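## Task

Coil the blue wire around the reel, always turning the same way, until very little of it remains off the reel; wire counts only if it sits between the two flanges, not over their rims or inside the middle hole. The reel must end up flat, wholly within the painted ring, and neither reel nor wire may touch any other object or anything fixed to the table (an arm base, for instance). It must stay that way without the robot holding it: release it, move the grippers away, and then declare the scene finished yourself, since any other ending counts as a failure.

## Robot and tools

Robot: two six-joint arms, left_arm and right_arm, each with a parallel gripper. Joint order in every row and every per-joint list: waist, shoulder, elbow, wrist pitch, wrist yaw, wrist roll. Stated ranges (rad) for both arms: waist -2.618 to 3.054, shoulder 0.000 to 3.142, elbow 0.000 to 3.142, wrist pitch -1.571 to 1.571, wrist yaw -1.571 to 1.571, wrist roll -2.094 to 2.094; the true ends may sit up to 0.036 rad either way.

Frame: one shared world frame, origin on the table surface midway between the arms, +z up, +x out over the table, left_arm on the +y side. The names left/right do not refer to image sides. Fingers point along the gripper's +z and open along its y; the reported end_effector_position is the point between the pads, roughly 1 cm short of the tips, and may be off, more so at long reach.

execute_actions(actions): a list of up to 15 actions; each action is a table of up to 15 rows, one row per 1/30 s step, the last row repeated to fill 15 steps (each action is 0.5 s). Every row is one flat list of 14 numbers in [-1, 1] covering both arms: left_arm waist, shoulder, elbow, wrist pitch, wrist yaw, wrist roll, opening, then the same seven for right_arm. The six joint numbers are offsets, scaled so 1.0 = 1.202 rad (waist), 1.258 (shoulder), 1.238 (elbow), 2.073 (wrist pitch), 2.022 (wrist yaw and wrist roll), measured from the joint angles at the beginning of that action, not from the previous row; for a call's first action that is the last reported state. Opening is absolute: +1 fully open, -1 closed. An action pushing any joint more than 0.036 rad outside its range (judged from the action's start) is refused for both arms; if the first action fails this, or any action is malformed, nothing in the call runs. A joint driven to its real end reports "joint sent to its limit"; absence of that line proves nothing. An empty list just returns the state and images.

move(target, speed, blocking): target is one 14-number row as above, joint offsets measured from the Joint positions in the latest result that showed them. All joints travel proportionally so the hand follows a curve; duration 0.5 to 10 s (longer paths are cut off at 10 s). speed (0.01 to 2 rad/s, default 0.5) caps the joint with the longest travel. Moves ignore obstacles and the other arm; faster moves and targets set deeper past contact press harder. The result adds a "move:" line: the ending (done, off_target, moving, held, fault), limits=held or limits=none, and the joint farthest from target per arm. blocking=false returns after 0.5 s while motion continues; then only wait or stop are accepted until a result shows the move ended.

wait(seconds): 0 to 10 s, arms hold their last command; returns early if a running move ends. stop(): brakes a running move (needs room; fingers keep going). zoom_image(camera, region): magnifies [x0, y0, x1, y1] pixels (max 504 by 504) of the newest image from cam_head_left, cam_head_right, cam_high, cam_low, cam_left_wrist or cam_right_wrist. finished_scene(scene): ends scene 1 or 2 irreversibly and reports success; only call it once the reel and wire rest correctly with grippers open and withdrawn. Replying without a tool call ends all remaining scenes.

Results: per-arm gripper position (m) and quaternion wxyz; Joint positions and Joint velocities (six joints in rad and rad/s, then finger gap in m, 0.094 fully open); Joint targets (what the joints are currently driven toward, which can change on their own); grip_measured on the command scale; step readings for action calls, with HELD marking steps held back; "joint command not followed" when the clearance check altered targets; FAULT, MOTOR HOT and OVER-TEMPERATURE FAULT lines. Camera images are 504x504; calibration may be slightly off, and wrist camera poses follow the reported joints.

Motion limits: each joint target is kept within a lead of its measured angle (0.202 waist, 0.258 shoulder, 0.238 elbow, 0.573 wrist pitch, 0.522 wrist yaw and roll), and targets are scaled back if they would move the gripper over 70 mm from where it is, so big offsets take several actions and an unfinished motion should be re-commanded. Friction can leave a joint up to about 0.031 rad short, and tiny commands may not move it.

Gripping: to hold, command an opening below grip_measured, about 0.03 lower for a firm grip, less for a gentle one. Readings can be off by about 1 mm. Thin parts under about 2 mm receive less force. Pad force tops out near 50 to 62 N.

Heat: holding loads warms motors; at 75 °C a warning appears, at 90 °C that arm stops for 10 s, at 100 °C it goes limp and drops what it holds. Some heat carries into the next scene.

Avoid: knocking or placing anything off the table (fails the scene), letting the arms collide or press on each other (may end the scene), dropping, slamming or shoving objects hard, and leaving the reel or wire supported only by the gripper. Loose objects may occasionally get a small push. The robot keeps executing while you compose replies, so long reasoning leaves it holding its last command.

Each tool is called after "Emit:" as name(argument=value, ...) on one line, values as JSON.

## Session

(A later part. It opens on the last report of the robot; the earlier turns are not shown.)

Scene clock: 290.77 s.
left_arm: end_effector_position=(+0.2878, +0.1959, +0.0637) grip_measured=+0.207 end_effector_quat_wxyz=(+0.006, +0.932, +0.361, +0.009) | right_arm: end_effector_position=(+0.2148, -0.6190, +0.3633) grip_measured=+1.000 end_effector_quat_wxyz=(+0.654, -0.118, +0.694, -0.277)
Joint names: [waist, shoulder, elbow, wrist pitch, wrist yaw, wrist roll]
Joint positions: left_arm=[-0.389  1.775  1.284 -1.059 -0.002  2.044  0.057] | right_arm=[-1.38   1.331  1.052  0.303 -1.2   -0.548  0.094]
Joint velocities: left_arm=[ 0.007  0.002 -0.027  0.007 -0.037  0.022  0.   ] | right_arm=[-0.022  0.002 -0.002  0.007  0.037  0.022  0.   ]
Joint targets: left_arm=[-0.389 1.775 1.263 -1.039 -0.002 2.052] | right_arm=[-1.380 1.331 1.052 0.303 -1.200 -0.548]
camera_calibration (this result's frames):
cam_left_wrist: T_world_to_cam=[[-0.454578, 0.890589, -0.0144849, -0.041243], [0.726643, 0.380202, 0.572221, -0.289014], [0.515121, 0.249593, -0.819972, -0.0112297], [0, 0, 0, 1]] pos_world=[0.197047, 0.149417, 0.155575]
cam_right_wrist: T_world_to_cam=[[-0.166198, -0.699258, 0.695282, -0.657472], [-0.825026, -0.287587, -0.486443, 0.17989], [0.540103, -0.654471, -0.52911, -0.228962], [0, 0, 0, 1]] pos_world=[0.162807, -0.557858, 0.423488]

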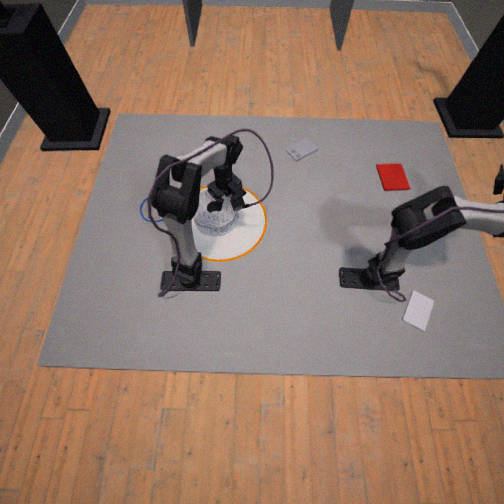

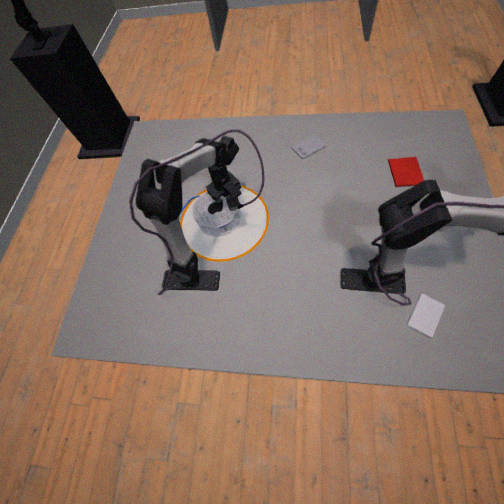

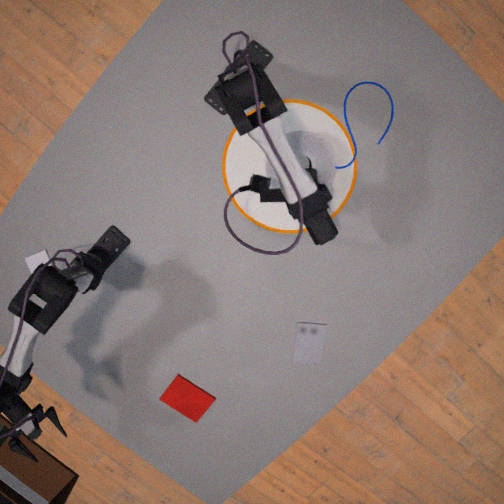

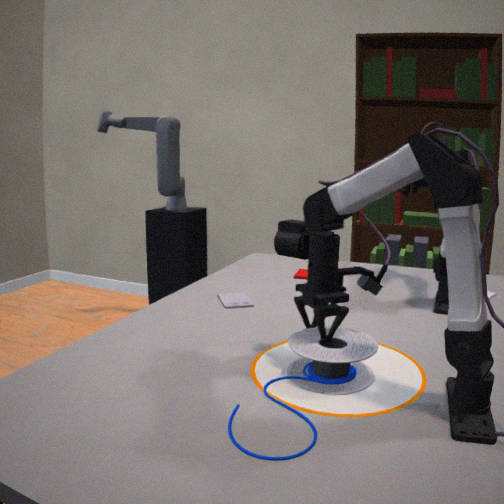

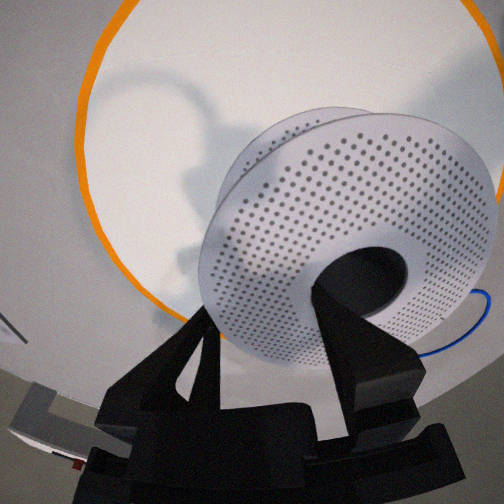

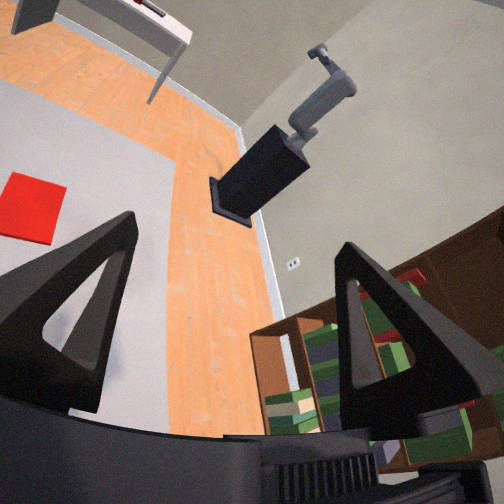

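Emit:
execute_actions(actions=[[[0,0,-0.01,0,0,-0.013,0.185,0,0,0,0,0,0,1],[0,0,-0.01,0,0,-0.033,0.185,0,0,0,0,0,0,1],[0,0,-0.01,0,0,-0.06,0.185,0,0,0,0,0,0,1],[0,0,-0.01,0,0,-0.093,0.185,0,0,0,0,0,0,1],[0,0,-0.01,0,0,-0.133,0.185,0,0,0,0,0,0,1],[0,0,-0.01,0,0,-0.173,0.185,0,0,0,0,0,0,1],[0,0,-0.01,0,0,-0.213,0.185,0,0,0,0,0,0,1],[0,0,-0.01,0,0,-0.253,0.185,0,0,0,0,0,0,1],[0,0,-0.01,0,0,-0.293,0.185,0,0,0,0,0,0,1],[0,0,-0.01,0,0,-0.333,0.185,0,0,0,0,0,0,1],[0,0,-0.01,0,0,-0.373,0.185,0,0,0,0,0,0,1],[0,0,-0.01,0,0,-0.413,0.185,0,0,0,0,0,0,1],[0,0,-0.01,0,0,-0.453,0.185,0,0,0,0,0,0,1],[0,0,-0.01,0,0,-0.493,0.185,0,0,0,0,0,0,1],[0,0,-0.01,0,0,-0.533,0.185,0,0,0,0,0,0,1]],[[0,0,-0.01,0,0,-0.213,0.185,0,0,0,0,0,0,1],[0,0,-0.01,0,0,-0.253,0.185,0,0,0,0,0,0,1],[0,0,-0.01,0,0,-0.293,0.185,0,0,0,0,0,0,1],[0,0,-0.01,0,0,-0.333,0.185,0,0,0,0,0,0,1],[0,0,-0.01,0,0,-0.373,0.185,0,0,0,0,0,0,1],[0,0,-0.01,0,0,-0.413,0.185,0,0,0,0,0,0,1],[0,0,-0.01,0,0,-0.453,0.185,0,0,0,0,0,0,1],[0,0,-0.01,0,0,-0.493,0.185,0,0,0,0,0,0,1],[0,0,-0.01,0,0,-0.533,0.185,0,0,0,0,0,0,1],[0,0,-0.01,0,0,-0.573,0.185,0,0,0,0,0,0,1],[0,0,-0.01,0,0,-0.613,0.185,0,0,0,0,0,0,1],[0,0,-0.01,0,0,-0.653,0.185,0,0,0,0,0,0,1],[0,0,-0.01,0,0,-0.693,0.185,0,0,0,0,0,0,1],[0,0,-0.01,0,0,-0.733,0.185,0,0,0,0,0,0,1],[0,0,-0.01,0,0,-0.773,0.185,0,0,0,0,0,0,1]],[[0,0,-0.01,0,0,-0.213,0.185,0,0,0,0,0,0,1],[0,0,-0.01,0,0,-0.253,0.185,0,0,0,0,0,0,1],[0,0,-0.01,0,0,-0.293,0.185,0,0,0,0,0,0,1],[0,0,-0.01,0,0,-0.333,0.185,0,0,0,0,0,0,1],[0,0,-0.01,0,0,-0.373,0.185,0,0,0,0,0,0,1],[0,0,-0.01,0,0,-0.413,0.185,0,0,0,0,0,0,1],[0,0,-0.01,0,0,-0.453,0.185,0,0,0,0,0,0,1],[0,0,-0.01,0,0,-0.493,0.185,0,0,0,0,0,0,1],[0,0,-0.01,0,0,-0.533,0.185,0,0,0,0,0,0,1],[0,0,-0.01,0,0,-0.573,0.185,0,0,0,0,0,0,1],[0,0,-0.01,0,0,-0.613,0.185,0,0,0,0,0,0,1],[0,0,-0.01,0,0,-0.653,0.185,0,0,0,0,0,0,1],[0,0,-0.01,0,0,-0.693,0.185,0,0,0,0,0,0,1],[0,0,-0.01,0,0,-0.733,0.185,0,0,0,0,0,0,1],[0,0,-0.01,0,0,-0.773,0.185,0,0,0,0,0,0,1]],[[0,0,-0.01,0,0,-0.213,0.185,0,0,0,0,0,0,1],[0,0,-0.01,0,0,-0.253,0.185,0,0,0,0,0,0,1],[0,0,-0.01,0,0,-0.293,0.185,0,0,0,0,0,0,1],[0,0,-0.01,0,0,-0.333,0.185,0,0,0,0,0,0,1],[0,0,-0.01,0,0,-0.373,0.185,0,0,0,0,0,0,1],[0,0,-0.01,0,0,-0.413,0.185,0,0,0,0,0,0,1],[0,0,-0.01,0,0,-0.45,0.185,0,0,0,0,0,0,1],[0,0,-0.01,0,0,-0.47,0.185,0,0,0,0,0,0,1],[0,0,-0.01,0,0,-0.48,0.185,0,0,0,0,0,0,1]]])

Scene clock: 312.23 s.
left_arm: end_effector_position=(+0.2861, +0.1907, +0.0638) grip_measured=+0.206 end_effector_quat_wxyz=(+0.010, +0.726, -0.687, +0.016) | right_arm: end_effector_position=(+0.2148, -0.6190, +0.3633) grip_measured=+1.000 end_effector_quat_wxyz=(+0.654, -0.118, +0.694, -0.277)
Joint names: [waist, shoulder, elbow, wrist pitch, wrist yaw, wrist roll]
Joint positions: left_arm=[-0.389  1.775  1.284 -1.058  0.03  -1.985  0.057] | right_arm=[-1.38   1.331  1.052  0.303 -1.2   -0.548  0.094]
Joint velocities: left_arm=[-0.007 -0.017 -0.007 -0.007 -0.066 -0.447 -0.   ] | right_arm=[-0.007 -0.017 -0.012 -0.007 -0.022  0.022  0.   ]
Joint targets: left_arm=[-0.389 1.775 1.272 -1.075 0.028 -2.071] | right_arm=[-1.380 1.331 1.052 0.303 -1.200 -0.548]
Step readings (joint positions; steps 1 to 15: 1st action; 16 to 30: 2nd action; 31 to 45: 3rd action; 46 to 60: 4th action):
0: left_arm=[-0.389 1.775 1.284 -1.059 -0.002 2.044] | right_arm=[-1.380 1.331 1.052 0.303 -1.200 -0.548]
1: left_arm=[-0.389 1.775 1.284 -1.059 -0.002 2.042] | right_arm=[-1.380 1.331 1.052 0.303 -1.200 -0.548]
2: left_arm=[-0.389 1.775 1.284 -1.059 -0.002 2.034] | right_arm=[-1.380 1.331 1.052 0.303 -1.200 -0.548]
4: left_arm=[-0.389 1.775 1.284 -1.059 -0.003 1.991] | right_arm=[-1.380 1.331 1.052 0.303 -1.200 -0.548]
8: left_arm=[-0.389 1.775 1.284 -1.059 -0.005 1.800] | right_arm=[-1.380 1.331 1.052 0.303 -1.200 -0.548]
15: left_arm=[-0.389 1.775 1.284 -1.068 -0.006 1.306] | right_arm=[-1.380 1.331 1.052 0.303 -1.200 -0.548]
16: left_arm=[-0.389 1.775 1.284 -1.069 -0.006 1.227] | right_arm=[-1.380 1.331 1.052 0.303 -1.200 -0.548]
17: left_arm=[-0.389 1.775 1.284 -1.071 -0.005 1.148] | right_arm=[-1.380 1.331 1.052 0.303 -1.200 -0.548]
19: left_arm=[-0.389 1.775 1.284 -1.074 -0.004 0.987] | right_arm=[-1.380 1.331 1.052 0.303 -1.200 -0.548]
23: left_arm=[-0.389 1.775 1.284 -1.077 -0.000 0.666] | right_arm=[-1.380 1.331 1.052 0.303 -1.200 -0.548]
30: left_arm=[-0.389 1.775 1.284 -1.079 0.010 0.103] | right_arm=[-1.380 1.331 1.052 0.303 -1.200 -0.548]
31: left_arm=[-0.389 1.775 1.284 -1.079 0.012 0.023] | right_arm=[-1.380 1.331 1.052 0.303 -1.200 -0.548]
32: left_arm=[-0.389 1.775 1.284 -1.079 0.014 -0.056] | right_arm=[-1.380 1.331 1.052 0.303 -1.200 -0.548]
34: left_arm=[-0.389 1.775 1.284 -1.079 0.016 -0.217] | right_arm=[-1.380 1.331 1.052 0.303 -1.200 -0.548]
38: left_arm=[-0.389 1.775 1.284 -1.079 0.021 -0.538] | right_arm=[-1.380 1.331 1.052 0.303 -1.200 -0.548]
45: left_arm=[-0.389 1.775 1.284 -1.075 0.028 -1.100] | right_arm=[-1.380 1.331 1.052 0.303 -1.200 -0.548]
46: left_arm=[-0.389 1.775 1.284 -1.073 0.029 -1.180] | right_arm=[-1.380 1.331 1.052 0.303 -1.200 -0.548]
47: left_arm=[-0.389 1.775 1.284 -1.072 0.031 -1.259] | right_arm=[-1.380 1.331 1.052 0.303 -1.200 -0.548]
49: left_arm=[-0.389 1.775 1.284 -1.068 0.031 -1.419] | right_arm=[-1.380 1.331 1.052 0.303 -1.200 -0.548]
53: left_arm=[-0.389 1.775 1.284 -1.063 0.032 -1.732] | right_arm=[-1.380 1.331 1.052 0.303 -1.200 -0.548]
60: Joint positions above
camera_calibration (this result's frames):
cam_left_wrist: T_world_to_cam=[[0.977538, -0.210011, 0.0177413, -0.239224], [-0.180314, -0.789779, 0.586291, 0.19585], [-0.109116, -0.57632, -0.809907, 0.326466], [0, 0, 0, 1]] pos_world=[0.304787, 0.292587, 0.153826]
cam_right_wrist: T_world_to_cam=[[-0.166198, -0.699258, 0.695282, -0.657472], [-0.825026, -0.287587, -0.486443, 0.17989], [0.540103, -0.654471, -0.52911, -0.228962], [0, 0, 0, 1]] pos_world=[0.162807, -0.557858, 0.423488]

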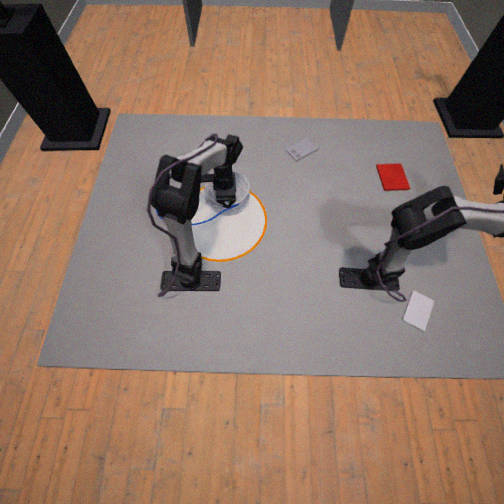

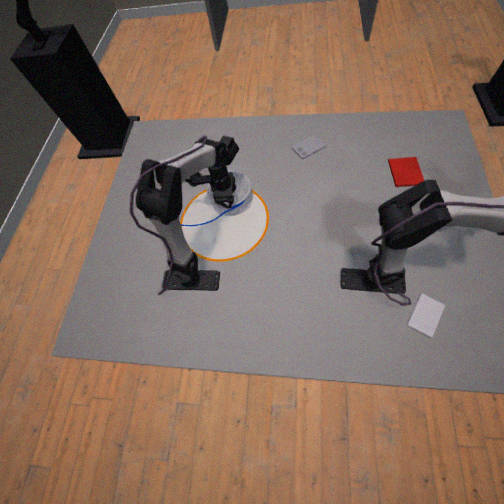

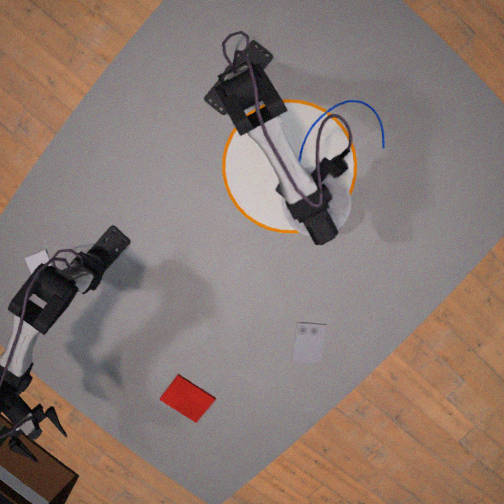

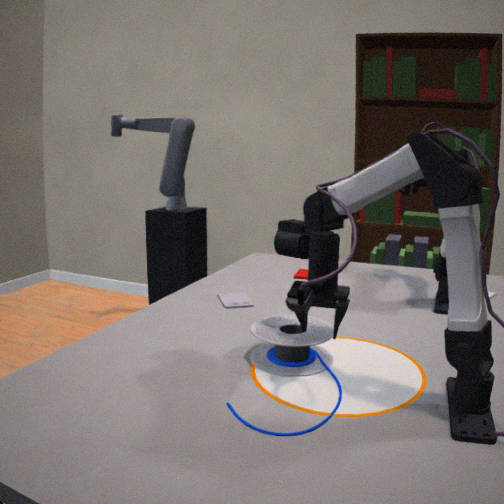

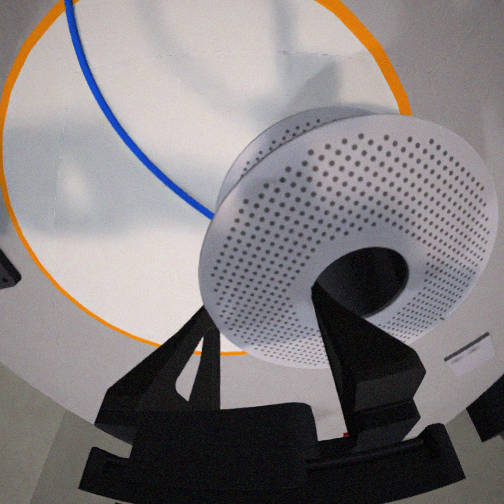

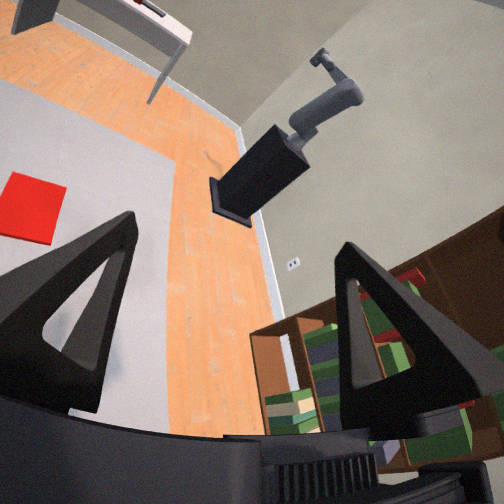

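Emit:
execute_actions(actions=[])

Scene clock: 317.20 s.
left_arm: end_effector_position=(+0.2863, +0.1908, +0.0638) grip_measured=+0.206 end_effector_quat_wxyz=(+0.009, +0.748, -0.663, +0.016) | right_arm: end_effector_position=(+0.2148, -0.6190, +0.3633) grip_measured=+1.000 end_effector_quat_wxyz=(+0.654, -0.118, +0.694, -0.277)
Joint names: [waist, shoulder, elbow, wrist pitch, wrist yaw, wrist roll]
Joint positions: left_arm=[-0.389  1.775  1.284 -1.057  0.029 -2.05   0.057] | right_arm=[-1.38   1.331  1.052  0.303 -1.2   -0.548  0.094]
Joint velocities: left_arm=[-0.007  0.002  0.002  0.007 -0.007 -0.007  0.001] | right_arm=[-0.002 -0.017  0.002 -0.022  0.081 -0.022  0.   ]
Joint targets: left_arm=[-0.389 1.775 1.272 -1.075 0.028 -2.071] | right_arm=[-1.380 1.331 1.052 0.303 -1.200 -0.548]
camera_calibration (this result's frames):
cam_left_wrist: T_world_to_cam=[[0.989167, -0.145863, 0.0165305, -0.254931], [-0.127751, -0.799886, 0.586398, 0.182861], [-0.0723112, -0.582157, -0.809854, 0.317133], [0, 0, 0, 1]] pos_world=[0.298462, 0.293704, 0.153816]
cam_right_wrist: T_world_to_cam=[[-0.166198, -0.699258, 0.695282, -0.657472], [-0.825026, -0.287587, -0.486443, 0.17989], [0.540103, -0.654471, -0.52911, -0.228962], [0, 0, 0, 1]] pos_world=[0.162807, -0.557858, 0.423488]

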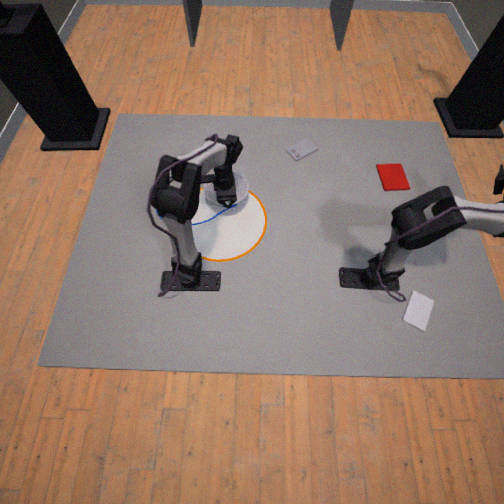

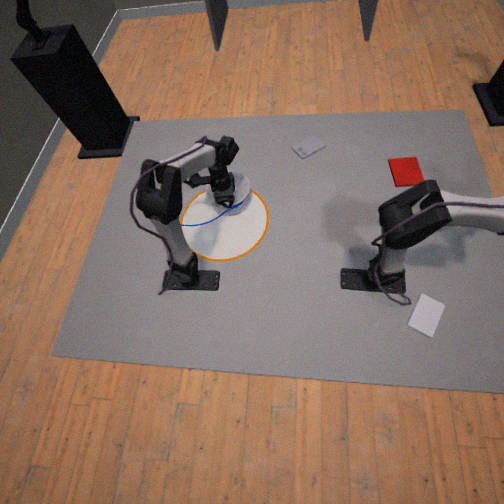

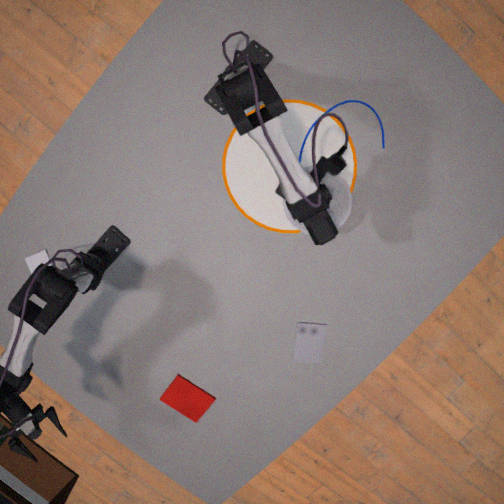

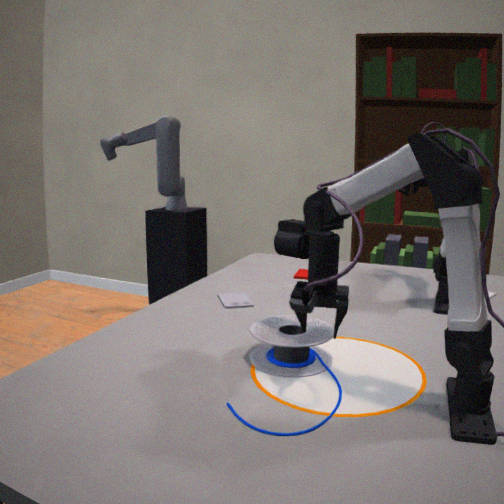

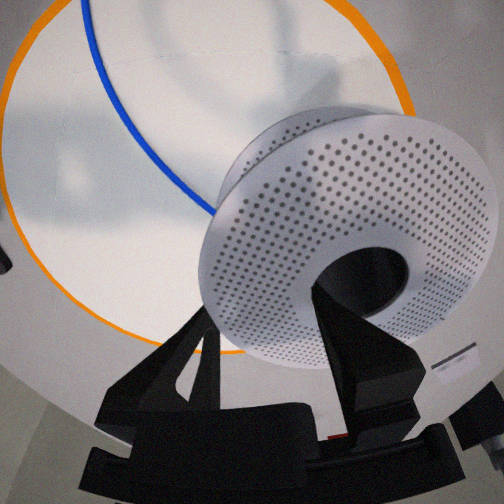

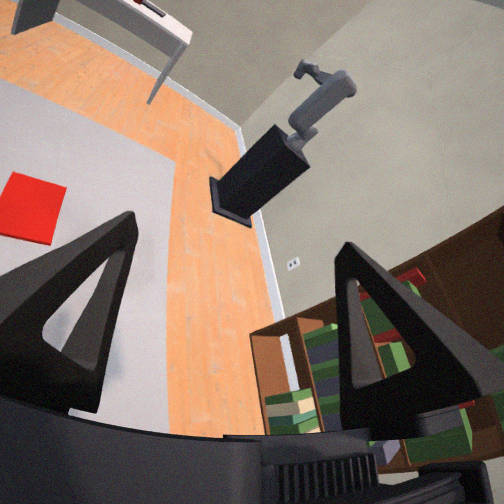

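Emit:
execute_actions(actions=[[[0,0,0,0,0,0,1,0,0,0,0,0,0,1],[0,0,0,0,0,0,1,0,0,0,0,0,0,1],[0,0,0,0,0,0,1,0,0,0,0,0,0,1],[0,0,0,0,0,0,1,0,0,0,0,0,0,1],[0,0,0.012,-0.007,0,0,1,0,0,0,0,0,0,1],[0,0,0.025,-0.014,0,0,1,0,0,0,0,0,0,1],[0,0,0.038,-0.021,0,0,1,0,0,0,0,0,0,1],[0,0,0.051,-0.028,0,0,1,0,0,0,0,0,0,1],[0,0,0.064,-0.035,0,0,1,0,0,0,0,0,0,1],[0,0,0.077,-0.042,0,0,1,0,0,0,0,0,0,1],[0,0,0.09,-0.049,0,0.02,1,0,0,0,0,0,0,1],[0,0,0.103,-0.056,0,0.05,1,0,0,0,0,0,0,1],[0,0,0.116,-0.063,0,0.09,1,0,0,0,0,0,0,1],[0,0,0.126,-0.07,0,0.14,1,0,0,0,0,0,0,1],[0,0,0.132,-0.075,0,0.195,1,0,0,0,0,0,0,1]],[[0,0,0.035,-0.02,-0.004,0.181,1,0,0,0,0,0,0,1],[0,0,0.035,-0.02,-0.008,0.236,1,0,0,0,0,0,0,1],[0,0,0.035,-0.02,-0.012,0.291,1,0,0,0,0,0,0,1],[0,0,0.035,-0.02,-0.016,0.346,1,0,0,0,0,0,0,1],[0,0,0.035,-0.02,-0.019,0.401,1,0,0,0,0,0,0,1],[0,0,0.035,-0.02,-0.019,0.456,1,0,0,0,0,0,0,1],[0,0,0.035,-0.02,-0.019,0.511,1,0,0,0,0,0,0,1],[0,0,0.035,-0.02,-0.019,0.566,1,0,0,0,0,0,0,1],[0,0,0.035,-0.02,-0.019,0.621,1,0,0,0,0,0,0,1],[0,0,0.035,-0.02,-0.019,0.676,1,0,0,0,0,0,0,1],[0,0,0.035,-0.02,-0.019,0.7,1,0,0,0,0,0,0,1],[0,0,0.035,-0.02,-0.019,0.75,1,0,0,0,0,0,0,1],[0,0,0.035,-0.02,-0.019,0.8,1,0,0,0,0,0,0,1],[0,0,0.035,-0.02,-0.019,0.85,1,0,0,0,0,0,0,1],[0,0,0.035,-0.02,-0.019,0.9,1,0,0,0,0,0,0,1]],[[0.004,0,0,0,0,0.25,1,0,0,0,0,0,0,1],[0.012,0,0,0,0,0.3,1,0,0,0,0,0,0,1],[0.024,0,0,0,0,0.35,1,0,0,0,0,0,0,1],[0.038,0,0,0,0,0.4,1,0,0,0,0,0,0,1],[0.052,0,0,0,0,0.45,1,0,0,0,0,0,0,1],[0.066,0,0,0,0,0.5,1,0,0,0,0,0,0,1],[0.078,0,0,0,0,0.55,1,0,0,0,0,0,0,1],[0.088,0,0,0,0,0.6,1,0,0,0,0,0,0,1],[0.095,0,0,0,0,0.65,1,0,0,0,0,0,0,1],[0.099,0,0,0,0,0.7,1,0,0,0,0,0,0,1],[0.1,0,0,0,0,0.75,1,0,0,0,0,0,0,1],[0.1,0,0,0,0,0.8,1,0,0,0,0,0,0,1],[0.1,0,0,0,0,0.85,1,0,0,0,0,0,0,1],[0.1,0,0,0,0,0.9,1,0,0,0,0,0,0,1],[0.1,0,0,0,0,0.95,1,0,0,0,0,0,0,1]],[[0,0,0,0,0,0.25,1,0,0,0,0,0,0,1],[0,0,0,0,0,0.3,1,0,0,0,0,0,0,1],[0,0,0,0,0,0.35,1,0,0,0,0,0,0,1],[0,0,0,0,0,0.4,1,0,0,0,0,0,0,1],[0,0,0,0,0,0.45,1,0,0,0,0,0,0,1],[0,0,0,0,0,0.49,1,0,0,0,0,0,0,1],[0,0,0,0,0,0.52,1,0,0,0,0,0,0,1],[0,0,-0.015,0.01,0,0.535,1,0,0,0,0,0,0,1],[0,0,-0.025,0.017,0,0.535,1,0,0,0,0,0,0,1],[0,0,-0.036,0.024,0,0.535,1,0,0,0,0,0,0,1],[0,0,-0.047,0.031,0,0.535,1,0,0,0,0,0,0,1],[0,0,-0.058,0.038,0,0.535,1,0,0,0,0,0,0,1],[0,0,-0.069,0.045,0,0.535,1,0,0,0,0,0,0,1],[0,0,-0.08,0.052,0,0.535,1,0,0,0,0,0,0,1],[0,0,-0.091,0.059,0,0.535,1,0,0,0,0,0,0,1]],[[0,0,-0.046,0.037,0,0.03,1,0,0,0,0,0,0,1],[0,0,-0.058,0.044,0,0.03,1,0,0,0,0,0,0,1],[0,0,-0.07,0.05,0,0.03,1,0,0,0,0,0,0,1],[0,0,-0.08,0.053,0,0.03,1,0,0,0,0,0,0,1],[0,0,-0.09,0.053,0,0.03,0.9,0,0,0,0,0,0,1],[0,0,-0.09,0.053,0,0.03,0.8,0,0,0,0,0,0,1],[0,0,-0.09,0.053,0,0.03,0.7,0,0,0,0,0,0,1],[0,0,-0.09,0.05,0,0.03,0.6,0,0,0,0,0,0,1],[0,0,-0.09,0.047,0,0.03,0.51,0,0,0,0,0,0,1],[0,0,-0.09,0.044,0,0.03,0.43,0,0,0,0,0,0,1],[0,0,-0.09,0.043,0,0.03,0.36,0,0,0,0,0,0,1],[0,0,-0.09,0.043,0,0.03,0.3,0,0,0,0,0,0,1],[0,0,-0.09,0.043,0,0.03,0.25,0,0,0,0,0,0,1],[0,0,-0.09,0.043,0,0.03,0.21,0,0,0,0,0,0,1],[0,0,-0.09,0.043,0,0.03,0.185,0,0,0,0,0,0,1]]])

Scene clock: 354.87 s.
left_arm: end_effector_position=(+0.3052, +0.2313, +0.0638) grip_measured=+0.210 end_effector_quat_wxyz=(+0.015, +0.907, +0.421, +0.018) | right_arm: end_effector_position=(+0.2148, -0.6190, +0.3633) grip_measured=+1.000 end_effector_quat_wxyz=(+0.654, -0.118, +0.694, -0.277)
Joint names: [waist, shoulder, elbow, wrist pitch, wrist yaw, wrist roll]
Joint positions: left_arm=[-0.269  1.775  1.284 -1.033 -0.     2.034  0.057] | right_arm=[-1.38   1.331  1.052  0.303 -1.2   -0.548  0.094]
Joint velocities: left_arm=[-0.012  0.002 -0.017 -0.051 -0.051 -0.007 -0.014] | right_arm=[ 0.022  0.012 -0.012  0.007  0.095 -0.022  0.   ]
Joint targets: left_arm=[-0.269 1.775 1.263 -1.012 0.000 2.041] | right_arm=[-1.380 1.331 1.052 0.303 -1.200 -0.548]
Step readings (joint positions; steps 1 to 15: 1st action; 16 to 30: 2nd action; 31 to 45: 3rd action; 46 to 60: 4th action; 61 to 75: 5th action):
0: left_arm=[-0.389 1.775 1.284 -1.057 0.029 -2.050] | right_arm=[-1.380 1.331 1.052 0.303 -1.200 -0.548]
1: left_arm=[-0.389 1.775 1.284 -1.057 0.029 -2.050] | right_arm=[-1.380 1.331 1.052 0.303 -1.200 -0.548]
2: left_arm=[-0.389 1.775 1.284 -1.057 0.029 -2.050] | right_arm=[-1.380 1.331 1.052 0.303 -1.200 -0.548]
4: left_arm=[-0.389 1.775 1.284 -1.057 0.029 -2.050] | right_arm=[-1.380 1.331 1.052 0.303 -1.200 -0.548]
8: left_arm=[-0.389 1.775 1.300 -1.073 0.029 -2.050] | right_arm=[-1.380 1.331 1.052 0.303 -1.200 -0.548]
15: left_arm=[-0.389 1.775 1.413 -1.141 0.029 -1.906] | right_arm=[-1.380 1.331 1.052 0.303 -1.200 -0.548]
16: left_arm=[-0.389 1.775 1.425 -1.147 0.029 -1.839] | right_arm=[-1.380 1.331 1.052 0.303 -1.200 -0.548]
17: left_arm=[-0.389 1.775 1.433 -1.149 0.028 -1.763] | right_arm=[-1.380 1.331 1.052 0.303 -1.200 -0.548]
19: left_arm=[-0.389 1.775 1.440 -1.150 0.021 -1.590] | right_arm=[-1.380 1.331 1.052 0.303 -1.200 -0.548]
23: left_arm=[-0.389 1.775 1.440 -1.155 0.007 -1.202] | right_arm=[-1.380 1.331 1.052 0.303 -1.200 -0.548]
30: left_arm=[-0.389 1.775 1.440 -1.158 0.000 -0.510] | right_arm=[-1.380 1.331 1.052 0.303 -1.200 -0.548]
31: left_arm=[-0.389 1.775 1.440 -1.158 -0.000 -0.413] | right_arm=[-1.380 1.331 1.052 0.303 -1.200 -0.548]
32: left_arm=[-0.388 1.775 1.440 -1.158 -0.000 -0.316] | right_arm=[-1.380 1.331 1.052 0.303 -1.200 -0.548]
34: left_arm=[-0.380 1.775 1.440 -1.158 0.000 -0.120] | right_arm=[-1.380 1.331 1.052 0.303 -1.200 -0.548]
38: left_arm=[-0.320 1.775 1.440 -1.158 0.000 0.278] | right_arm=[-1.380 1.331 1.052 0.303 -1.200 -0.548]
45: left_arm=[-0.269 1.775 1.440 -1.158 0.000 0.972] | right_arm=[-1.380 1.331 1.052 0.303 -1.200 -0.548]
46: left_arm=[-0.269 1.775 1.440 -1.158 0.000 1.069] | right_arm=[-1.380 1.331 1.052 0.303 -1.200 -0.548]
47: left_arm=[-0.269 1.775 1.440 -1.158 0.000 1.166] | right_arm=[-1.380 1.331 1.052 0.303 -1.200 -0.548]
49: left_arm=[-0.269 1.775 1.440 -1.158 0.000 1.362] | right_arm=[-1.380 1.331 1.052 0.303 -1.200 -0.548]
53: left_arm=[-0.269 1.775 1.440 -1.158 0.000 1.726] | right_arm=[-1.380 1.331 1.052 0.303 -1.200 -0.548]
60: left_arm=[-0.269 1.775 1.374 -1.101 0.000 1.980] | right_arm=[-1.380 1.331 1.052 0.303 -1.200 -0.548]
61: left_arm=[-0.269 1.775 1.360 -1.090 0.000 1.992] | right_arm=[-1.380 1.331 1.052 0.303 -1.200 -0.548]
62: left_arm=[-0.269 1.775 1.346 -1.080 0.000 2.000] | right_arm=[-1.380 1.331 1.052 0.303 -1.200 -0.548]
64: left_arm=[-0.269 1.775 1.320 -1.056 0.000 2.012] | right_arm=[-1.380 1.331 1.052 0.303 -1.200 -0.548]
68: left_arm=[-0.269 1.775 1.285 -1.035 0.000 2.025] | right_arm=[-1.380 1.331 1.052 0.303 -1.200 -0.548]
75: Joint positions above
camera_calibration (this result's frames):
cam_left_wrist: T_world_to_cam=[[-0.565927, 0.823725, -0.0347027, -0.0140912], [0.656892, 0.475943, 0.584783, -0.31683], [0.498217, 0.308149, -0.810447, -0.037911], [0, 0, 0, 1]] pos_world=[0.219036, 0.174082, 0.154063]
cam_right_wrist: T_world_to_cam=[[-0.166198, -0.699258, 0.695282, -0.657472], [-0.825026, -0.287587, -0.486443, 0.17989], [0.540103, -0.654471, -0.52911, -0.228962], [0, 0, 0, 1]] pos_world=[0.162807, -0.557858, 0.423488]

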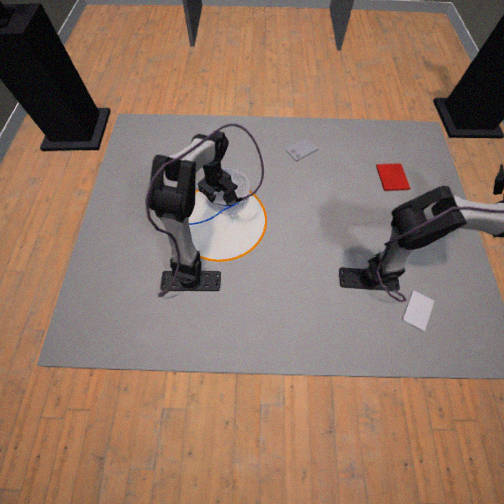

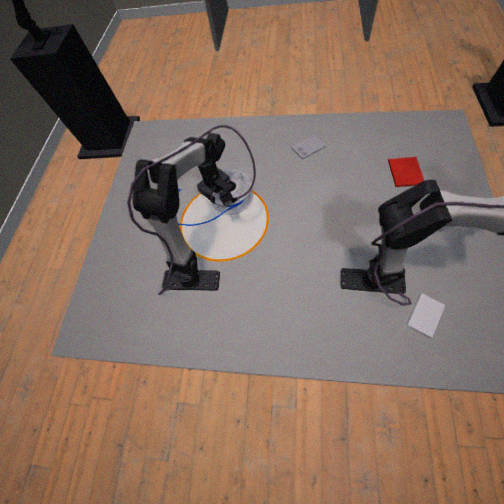

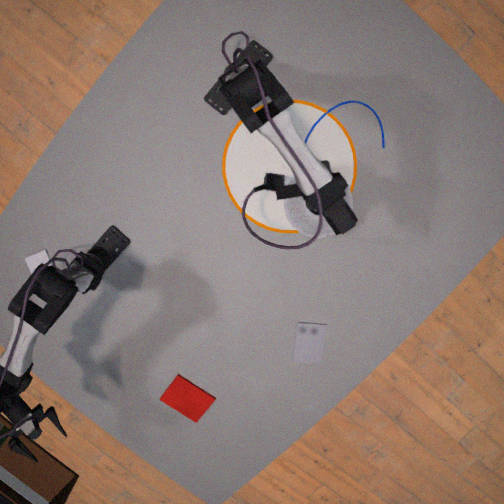

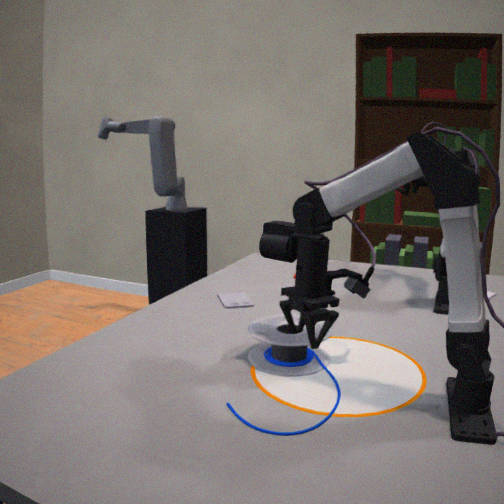

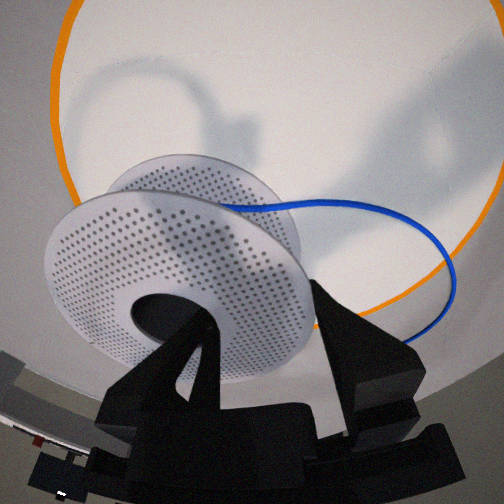

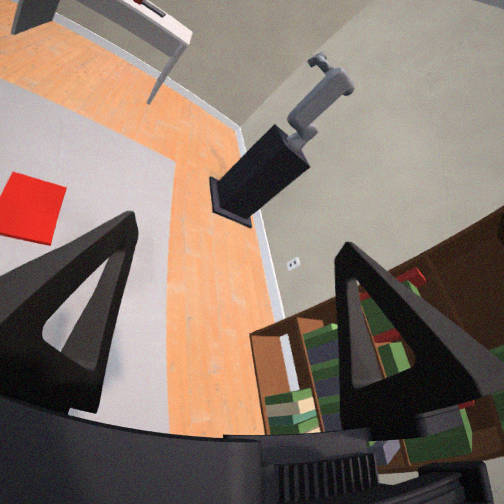

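Emit:
execute_actions(actions=[[[0,0,-0.01,-0.004,0,-0.013,0.185,0,0,0,0,0,0,1],[0,0,-0.01,-0.008,0,-0.033,0.185,0,0,0,0,0,0,1],[0,0,-0.01,-0.01,0,-0.06,0.185,0,0,0,0,0,0,1],[0,0,-0.01,-0.01,0,-0.093,0.185,0,0,0,0,0,0,1],[0,0,-0.01,-0.01,0,-0.133,0.185,0,0,0,0,0,0,1],[0,0,-0.01,-0.01,0,-0.173,0.185,0,0,0,0,0,0,1],[0,0,-0.01,-0.01,0,-0.213,0.185,0,0,0,0,0,0,1],[0,0,-0.01,-0.01,0,-0.253,0.185,0,0,0,0,0,0,1],[0,0,-0.01,-0.01,0,-0.293,0.185,0,0,0,0,0,0,1],[0,0,-0.01,-0.01,0,-0.333,0.185,0,0,0,0,0,0,1],[0,0,-0.01,-0.01,0,-0.373,0.185,0,0,0,0,0,0,1],[0,0,-0.01,-0.01,0,-0.413,0.185,0,0,0,0,0,0,1],[0,0,-0.01,-0.01,0,-0.453,0.185,0,0,0,0,0,0,1],[0,0,-0.01,-0.01,0,-0.493,0.185,0,0,0,0,0,0,1],[0,0,-0.01,-0.01,0,-0.533,0.185,0,0,0,0,0,0,1]],[[0,0,-0.01,0,0,-0.213,0.185,0,0,0,0,0,0,1],[0,0,-0.01,0,0,-0.253,0.185,0,0,0,0,0,0,1],[0,0,-0.01,0,0,-0.293,0.185,0,0,0,0,0,0,1],[0,0,-0.01,0,0,-0.333,0.185,0,0,0,0,0,0,1],[0,0,-0.01,0,0,-0.373,0.185,0,0,0,0,0,0,1],[0,0,-0.01,0,0,-0.413,0.185,0,0,0,0,0,0,1],[0,0,-0.01,0,0,-0.453,0.185,0,0,0,0,0,0,1],[0,0,-0.01,0,0,-0.493,0.185,0,0,0,0,0,0,1],[0,0,-0.01,0,0,-0.533,0.185,0,0,0,0,0,0,1],[0,0,-0.01,0,0,-0.573,0.185,0,0,0,0,0,0,1],[0,0,-0.01,0,0,-0.613,0.185,0,0,0,0,0,0,1],[0,0,-0.01,0,0,-0.653,0.185,0,0,0,0,0,0,1],[0,0,-0.01,0,0,-0.693,0.185,0,0,0,0,0,0,1],[0,0,-0.01,0,0,-0.733,0.185,0,0,0,0,0,0,1],[0,0,-0.01,0,0,-0.773,0.185,0,0,0,0,0,0,1]],[[0,0,-0.01,0,0,-0.213,0.185,0,0,0,0,0,0,1],[0,0,-0.01,0,0,-0.253,0.185,0,0,0,0,0,0,1],[0,0,-0.01,0,0,-0.293,0.185,0,0,0,0,0,0,1],[0,0,-0.01,0,0,-0.333,0.185,0,0,0,0,0,0,1],[0,0,-0.01,0,0,-0.373,0.185,0,0,0,0,0,0,1],[0,0,-0.01,0,0,-0.413,0.185,0,0,0,0,0,0,1],[0,0,-0.01,0,0,-0.453,0.185,0,0,0,0,0,0,1],[0,0,-0.01,0,0,-0.493,0.185,0,0,0,0,0,0,1],[0,0,-0.01,0,0,-0.533,0.185,0,0,0,0,0,0,1],[0,0,-0.01,0,0,-0.573,0.185,0,0,0,0,0,0,1],[0,0,-0.01,0,0,-0.613,0.185,0,0,0,0,0,0,1],[0,0,-0.01,0,0,-0.653,0.185,0,0,0,0,0,0,1],[0,0,-0.01,0,0,-0.693,0.185,0,0,0,0,0,0,1],[0,0,-0.01,0,0,-0.733,0.185,0,0,0,0,0,0,1],[0,0,-0.01,0,0,-0.773,0.185,0,0,0,0,0,0,1]],[[0,0,-0.01,0,0,-0.213,0.185,0,0,0,0,0,0,1],[0,0,-0.01,0,0,-0.253,0.185,0,0,0,0,0,0,1],[0,0,-0.01,0,0,-0.293,0.185,0,0,0,0,0,0,1],[0,0,-0.01,0,0,-0.333,0.185,0,0,0,0,0,0,1],[0,0,-0.01,0,0,-0.373,0.185,0,0,0,0,0,0,1],[0,0,-0.01,0,0,-0.413,0.185,0,0,0,0,0,0,1],[0,0,-0.01,0,0,-0.45,0.185,0,0,0,0,0,0,1],[0,0,-0.01,0,0,-0.47,0.185,0,0,0,0,0,0,1],[0,0,-0.01,0,0,-0.475,0.185,0,0,0,0,0,0,1]]])

Emit:
execute_actions(actions=[])

Scene clock: 372.90 s.
left_arm: end_effector_position=(+0.2873, +0.2426, +0.0638) grip_measured=+0.207 end_effector_quat_wxyz=(-0.010, +0.764, -0.645, -0.024) | right_arm: end_effector_position=(+0.2148, -0.6190, +0.3633) grip_measured=+1.000 end_effector_quat_wxyz=(+0.654, -0.118, +0.694, -0.277)
Joint names: [waist, shoulder, elbow, wrist pitch, wrist yaw, wrist roll]
Joint positions: left_arm=[-0.269  1.775  1.284 -1.114 -0.04  -1.978  0.057] | right_arm=[-1.38   1.331  1.052  0.303 -1.2   -0.548  0.094]
Joint velocities: left_arm=[-0.007 -0.017 -0.012 -0.007 -0.007 -0.462  0.   ] | right_arm=[ 0.007 -0.007 -0.002  0.066  0.007 -0.051  0.   ]
Joint targets: left_arm=[-0.269 1.775 1.271 -1.061 -0.047 -2.073] | right_arm=[-1.380 1.331 1.052 0.303 -1.200 -0.548]
Step readings (joint positions; steps 1 to 15: 1st action; 16 to 30: 2nd action; 31 to 45: 3rd action; 46 to 60: 4th action):
0: left_arm=[-0.269 1.775 1.284 -1.032 -0.000 2.035] | right_arm=[-1.380 1.331 1.052 0.303 -1.200 -0.548]
1: left_arm=[-0.269 1.775 1.284 -1.032 -0.000 2.032] | right_arm=[-1.380 1.331 1.052 0.303 -1.200 -0.548]
2: left_arm=[-0.269 1.775 1.284 -1.032 0.000 2.024] | right_arm=[-1.380 1.331 1.052 0.303 -1.200 -0.548]
4: left_arm=[-0.269 1.775 1.284 -1.033 0.000 1.980] | right_arm=[-1.380 1.331 1.052 0.303 -1.200 -0.548]
8: left_arm=[-0.269 1.775 1.284 -1.035 0.000 1.786] | right_arm=[-1.380 1.331 1.052 0.303 -1.200 -0.548]
15: left_arm=[-0.269 1.775 1.284 -1.039 -0.000 1.288] | right_arm=[-1.380 1.331 1.052 0.303 -1.200 -0.548]
16: left_arm=[-0.269 1.775 1.284 -1.039 -0.000 1.208] | right_arm=[-1.380 1.331 1.052 0.303 -1.200 -0.548]
17: left_arm=[-0.269 1.775 1.284 -1.039 -0.000 1.127] | right_arm=[-1.380 1.331 1.052 0.303 -1.200 -0.548]
19: left_arm=[-0.269 1.775 1.284 -1.039 -0.000 0.965] | right_arm=[-1.380 1.331 1.052 0.303 -1.200 -0.548]
23: left_arm=[-0.269 1.775 1.284 -1.039 -0.002 0.643] | right_arm=[-1.380 1.331 1.052 0.303 -1.200 -0.548]
30: left_arm=[-0.269 1.775 1.284 -1.039 -0.012 0.081] | right_arm=[-1.380 1.331 1.052 0.303 -1.200 -0.548]
31: left_arm=[-0.269 1.775 1.284 -1.039 -0.015 0.001] | right_arm=[-1.380 1.331 1.052 0.303 -1.200 -0.548]
32: left_arm=[-0.269 1.775 1.284 -1.039 -0.017 -0.079] | right_arm=[-1.380 1.331 1.052 0.303 -1.200 -0.548]
34: left_arm=[-0.269 1.775 1.284 -1.039 -0.022 -0.238] | right_arm=[-1.380 1.331 1.052 0.303 -1.200 -0.548]
38: left_arm=[-0.269 1.775 1.284 -1.039 -0.034 -0.557] | right_arm=[-1.380 1.331 1.052 0.303 -1.200 -0.548]
45: left_arm=[-0.269 1.775 1.284 -1.061 -0.047 -1.113] | right_arm=[-1.380 1.331 1.052 0.303 -1.200 -0.548]
46: left_arm=[-0.269 1.775 1.284 -1.067 -0.050 -1.190] | right_arm=[-1.380 1.331 1.052 0.303 -1.200 -0.548]
47: left_arm=[-0.269 1.775 1.284 -1.073 -0.051 -1.269] | right_arm=[-1.380 1.331 1.052 0.303 -1.200 -0.548]
49: left_arm=[-0.269 1.775 1.284 -1.082 -0.052 -1.427] | right_arm=[-1.380 1.331 1.052 0.303 -1.200 -0.548]
53: left_arm=[-0.269 1.775 1.284 -1.101 -0.051 -1.736] | right_arm=[-1.380 1.331 1.052 0.303 -1.200 -0.548]
60: Joint positions above
camera_calibration (this result's frames):
cam_left_wrist: T_world_to_cam=[[0.994764, -0.0981455, -0.0285006, -0.2587], [-0.0689544, -0.850374, 0.52164, 0.223915], [-0.0754328, -0.516944, -0.852689, 0.335234], [0, 0, 0, 1]] pos_world=[0.298073, 0.338319, 0.161674]
cam_right_wrist: T_world_to_cam=[[-0.166198, -0.699258, 0.695282, -0.657472], [-0.825026, -0.287587, -0.486443, 0.17989], [0.540103, -0.654471, -0.52911, -0.228962], [0, 0, 0, 1]] pos_world=[0.162807, -0.557858, 0.423488]

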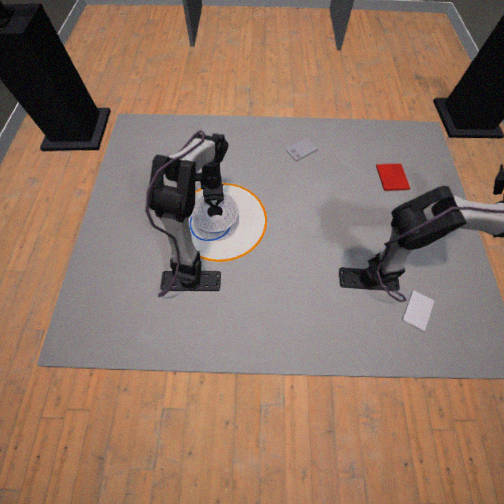

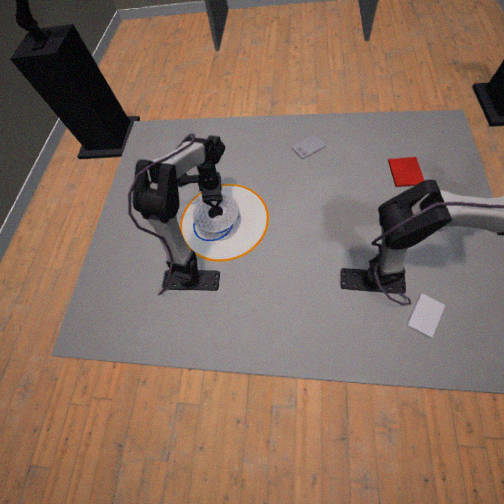

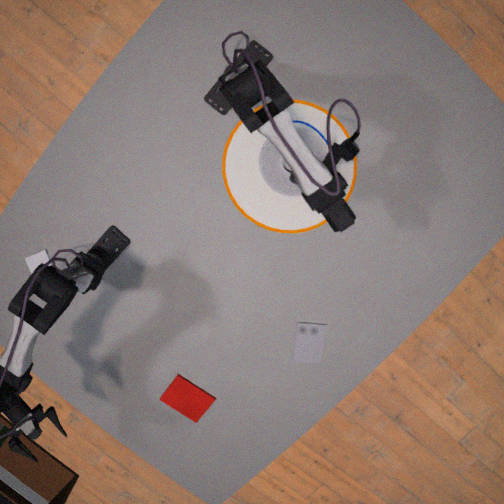

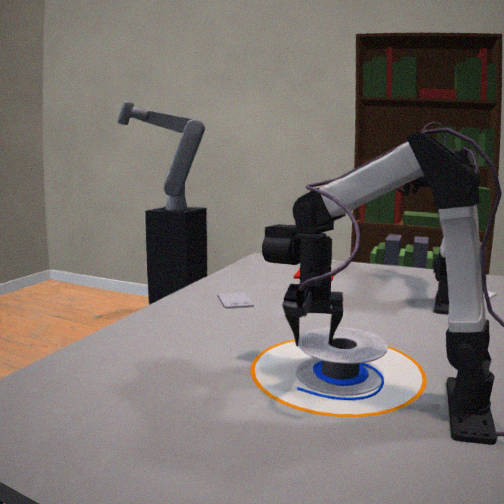

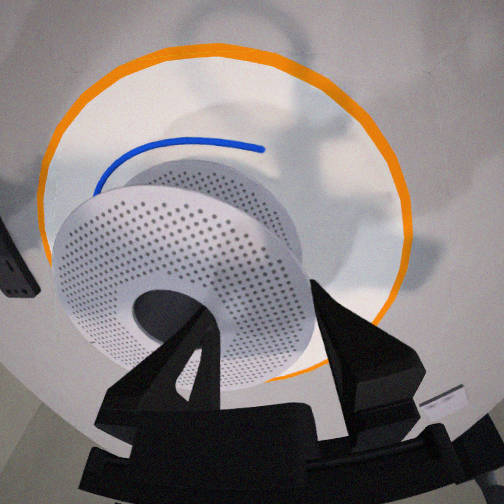

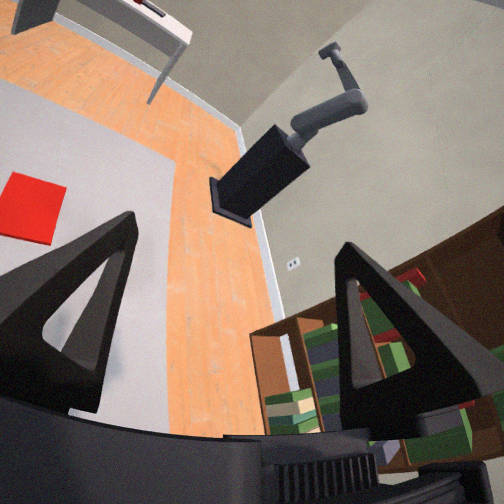

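Scene clock: 372.90 s.
left_arm: end_effector_position=(+0.2873, +0.2426, +0.0638) grip_measured=+0.207 end_effector_quat_wxyz=(-0.010, +0.764, -0.645, -0.024) | right_arm: end_effector_position=(+0.2148, -0.6190, +0.3633) grip_measured=+1.000 end_effector_quat_wxyz=(+0.654, -0.118, +0.694, -0.277)
Joint names: [waist, shoulder, elbow, wrist pitch, wrist yaw, wrist roll]
Joint positions: left_arm=[-0.269  1.775  1.284 -1.114 -0.04  -1.978  0.057] | right_arm=[-1.38   1.331  1.052  0.303 -1.2   -0.548  0.094]
Joint velocities: left_arm=[-0.007 -0.017 -0.012 -0.007 -0.007 -0.462  0.   ] | right_arm=[ 0.007 -0.007 -0.002  0.066  0.007 -0.051  0.   ]
Joint targets: left_arm=[-0.269 1.775 1.271 -1.061 -0.047 -2.073] | right_arm=[-1.380 1.331 1.052 0.303 -1.200 -0.548]
camera_calibration (this result's frames):
cam_left_wrist: T_world_to_cam=[[0.994764, -0.0981455, -0.0285006, -0.2587], [-0.0689544, -0.850374, 0.52164, 0.223915], [-0.0754328, -0.516944, -0.852689, 0.335234], [0, 0, 0, 1]] pos_world=[0.298073, 0.338319, 0.161674]
cam_right_wrist: T_world_to_cam=[[-0.166198, -0.699258, 0.695282, -0.657472], [-0.825026, -0.287587, -0.486443, 0.17989], [0.540103, -0.654471, -0.52911, -0.228962], [0, 0, 0, 1]] pos_world=[0.162807, -0.557858, 0.423488]

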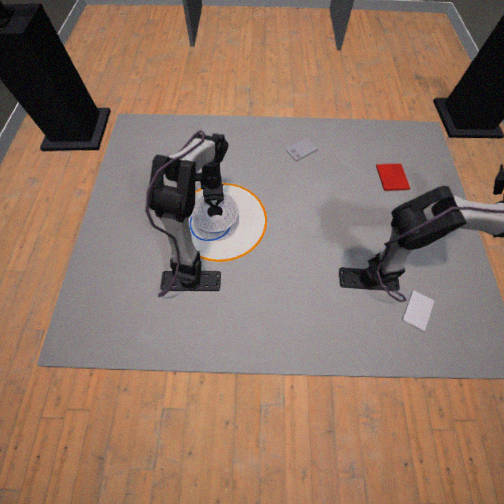

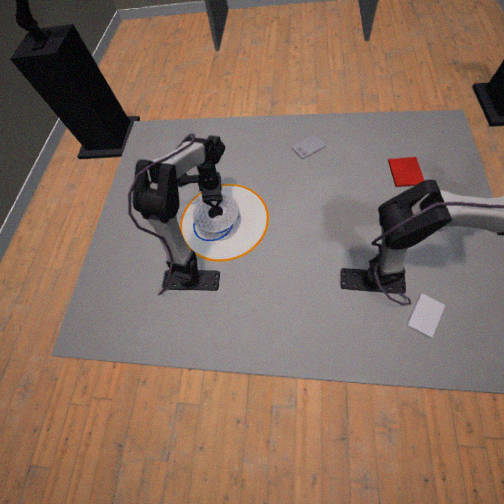

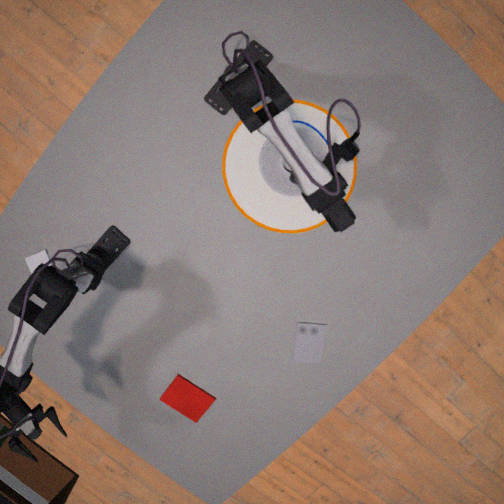

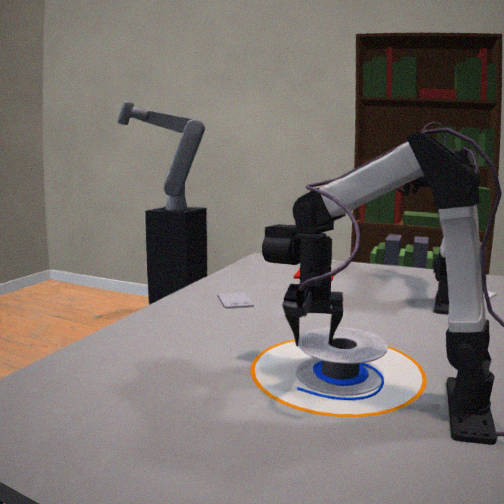

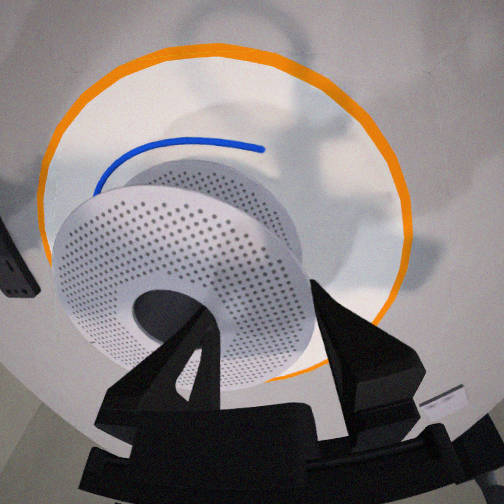

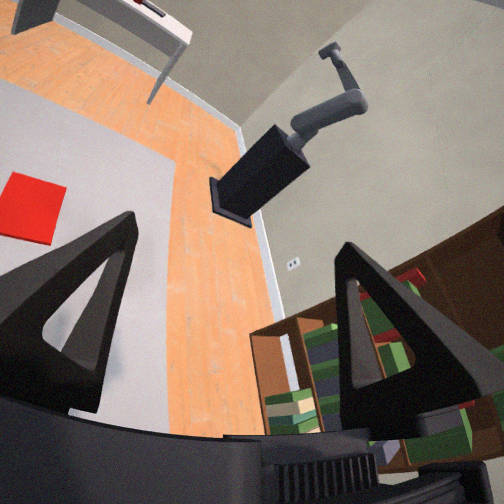

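Emit:
zoom_image(camera="cam_head_right", region=[160, 170, 280, 270])

Emit:
zoom_image(camera="cam_low", region=[240, 300, 440, 430])

Region (160, 170, 280, 270) of cam_head_right's 504x504 image, scaled by 4.200, with more detail than that image has.

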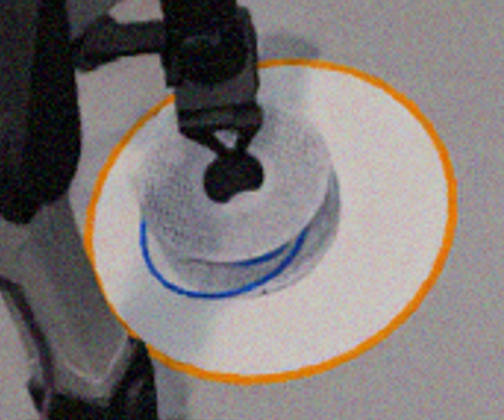

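Region (240, 300, 440, 430) of cam_low's 504x504 image, scaled by 2.520, with more detail than that image has; it fills the top 328 rows of this view, and the rest is white.

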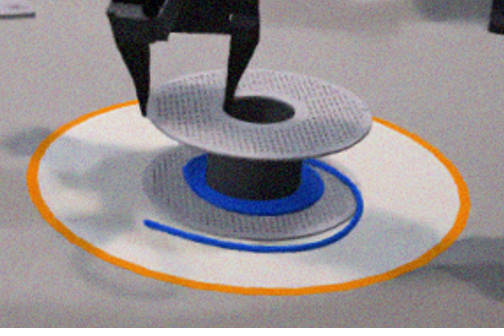

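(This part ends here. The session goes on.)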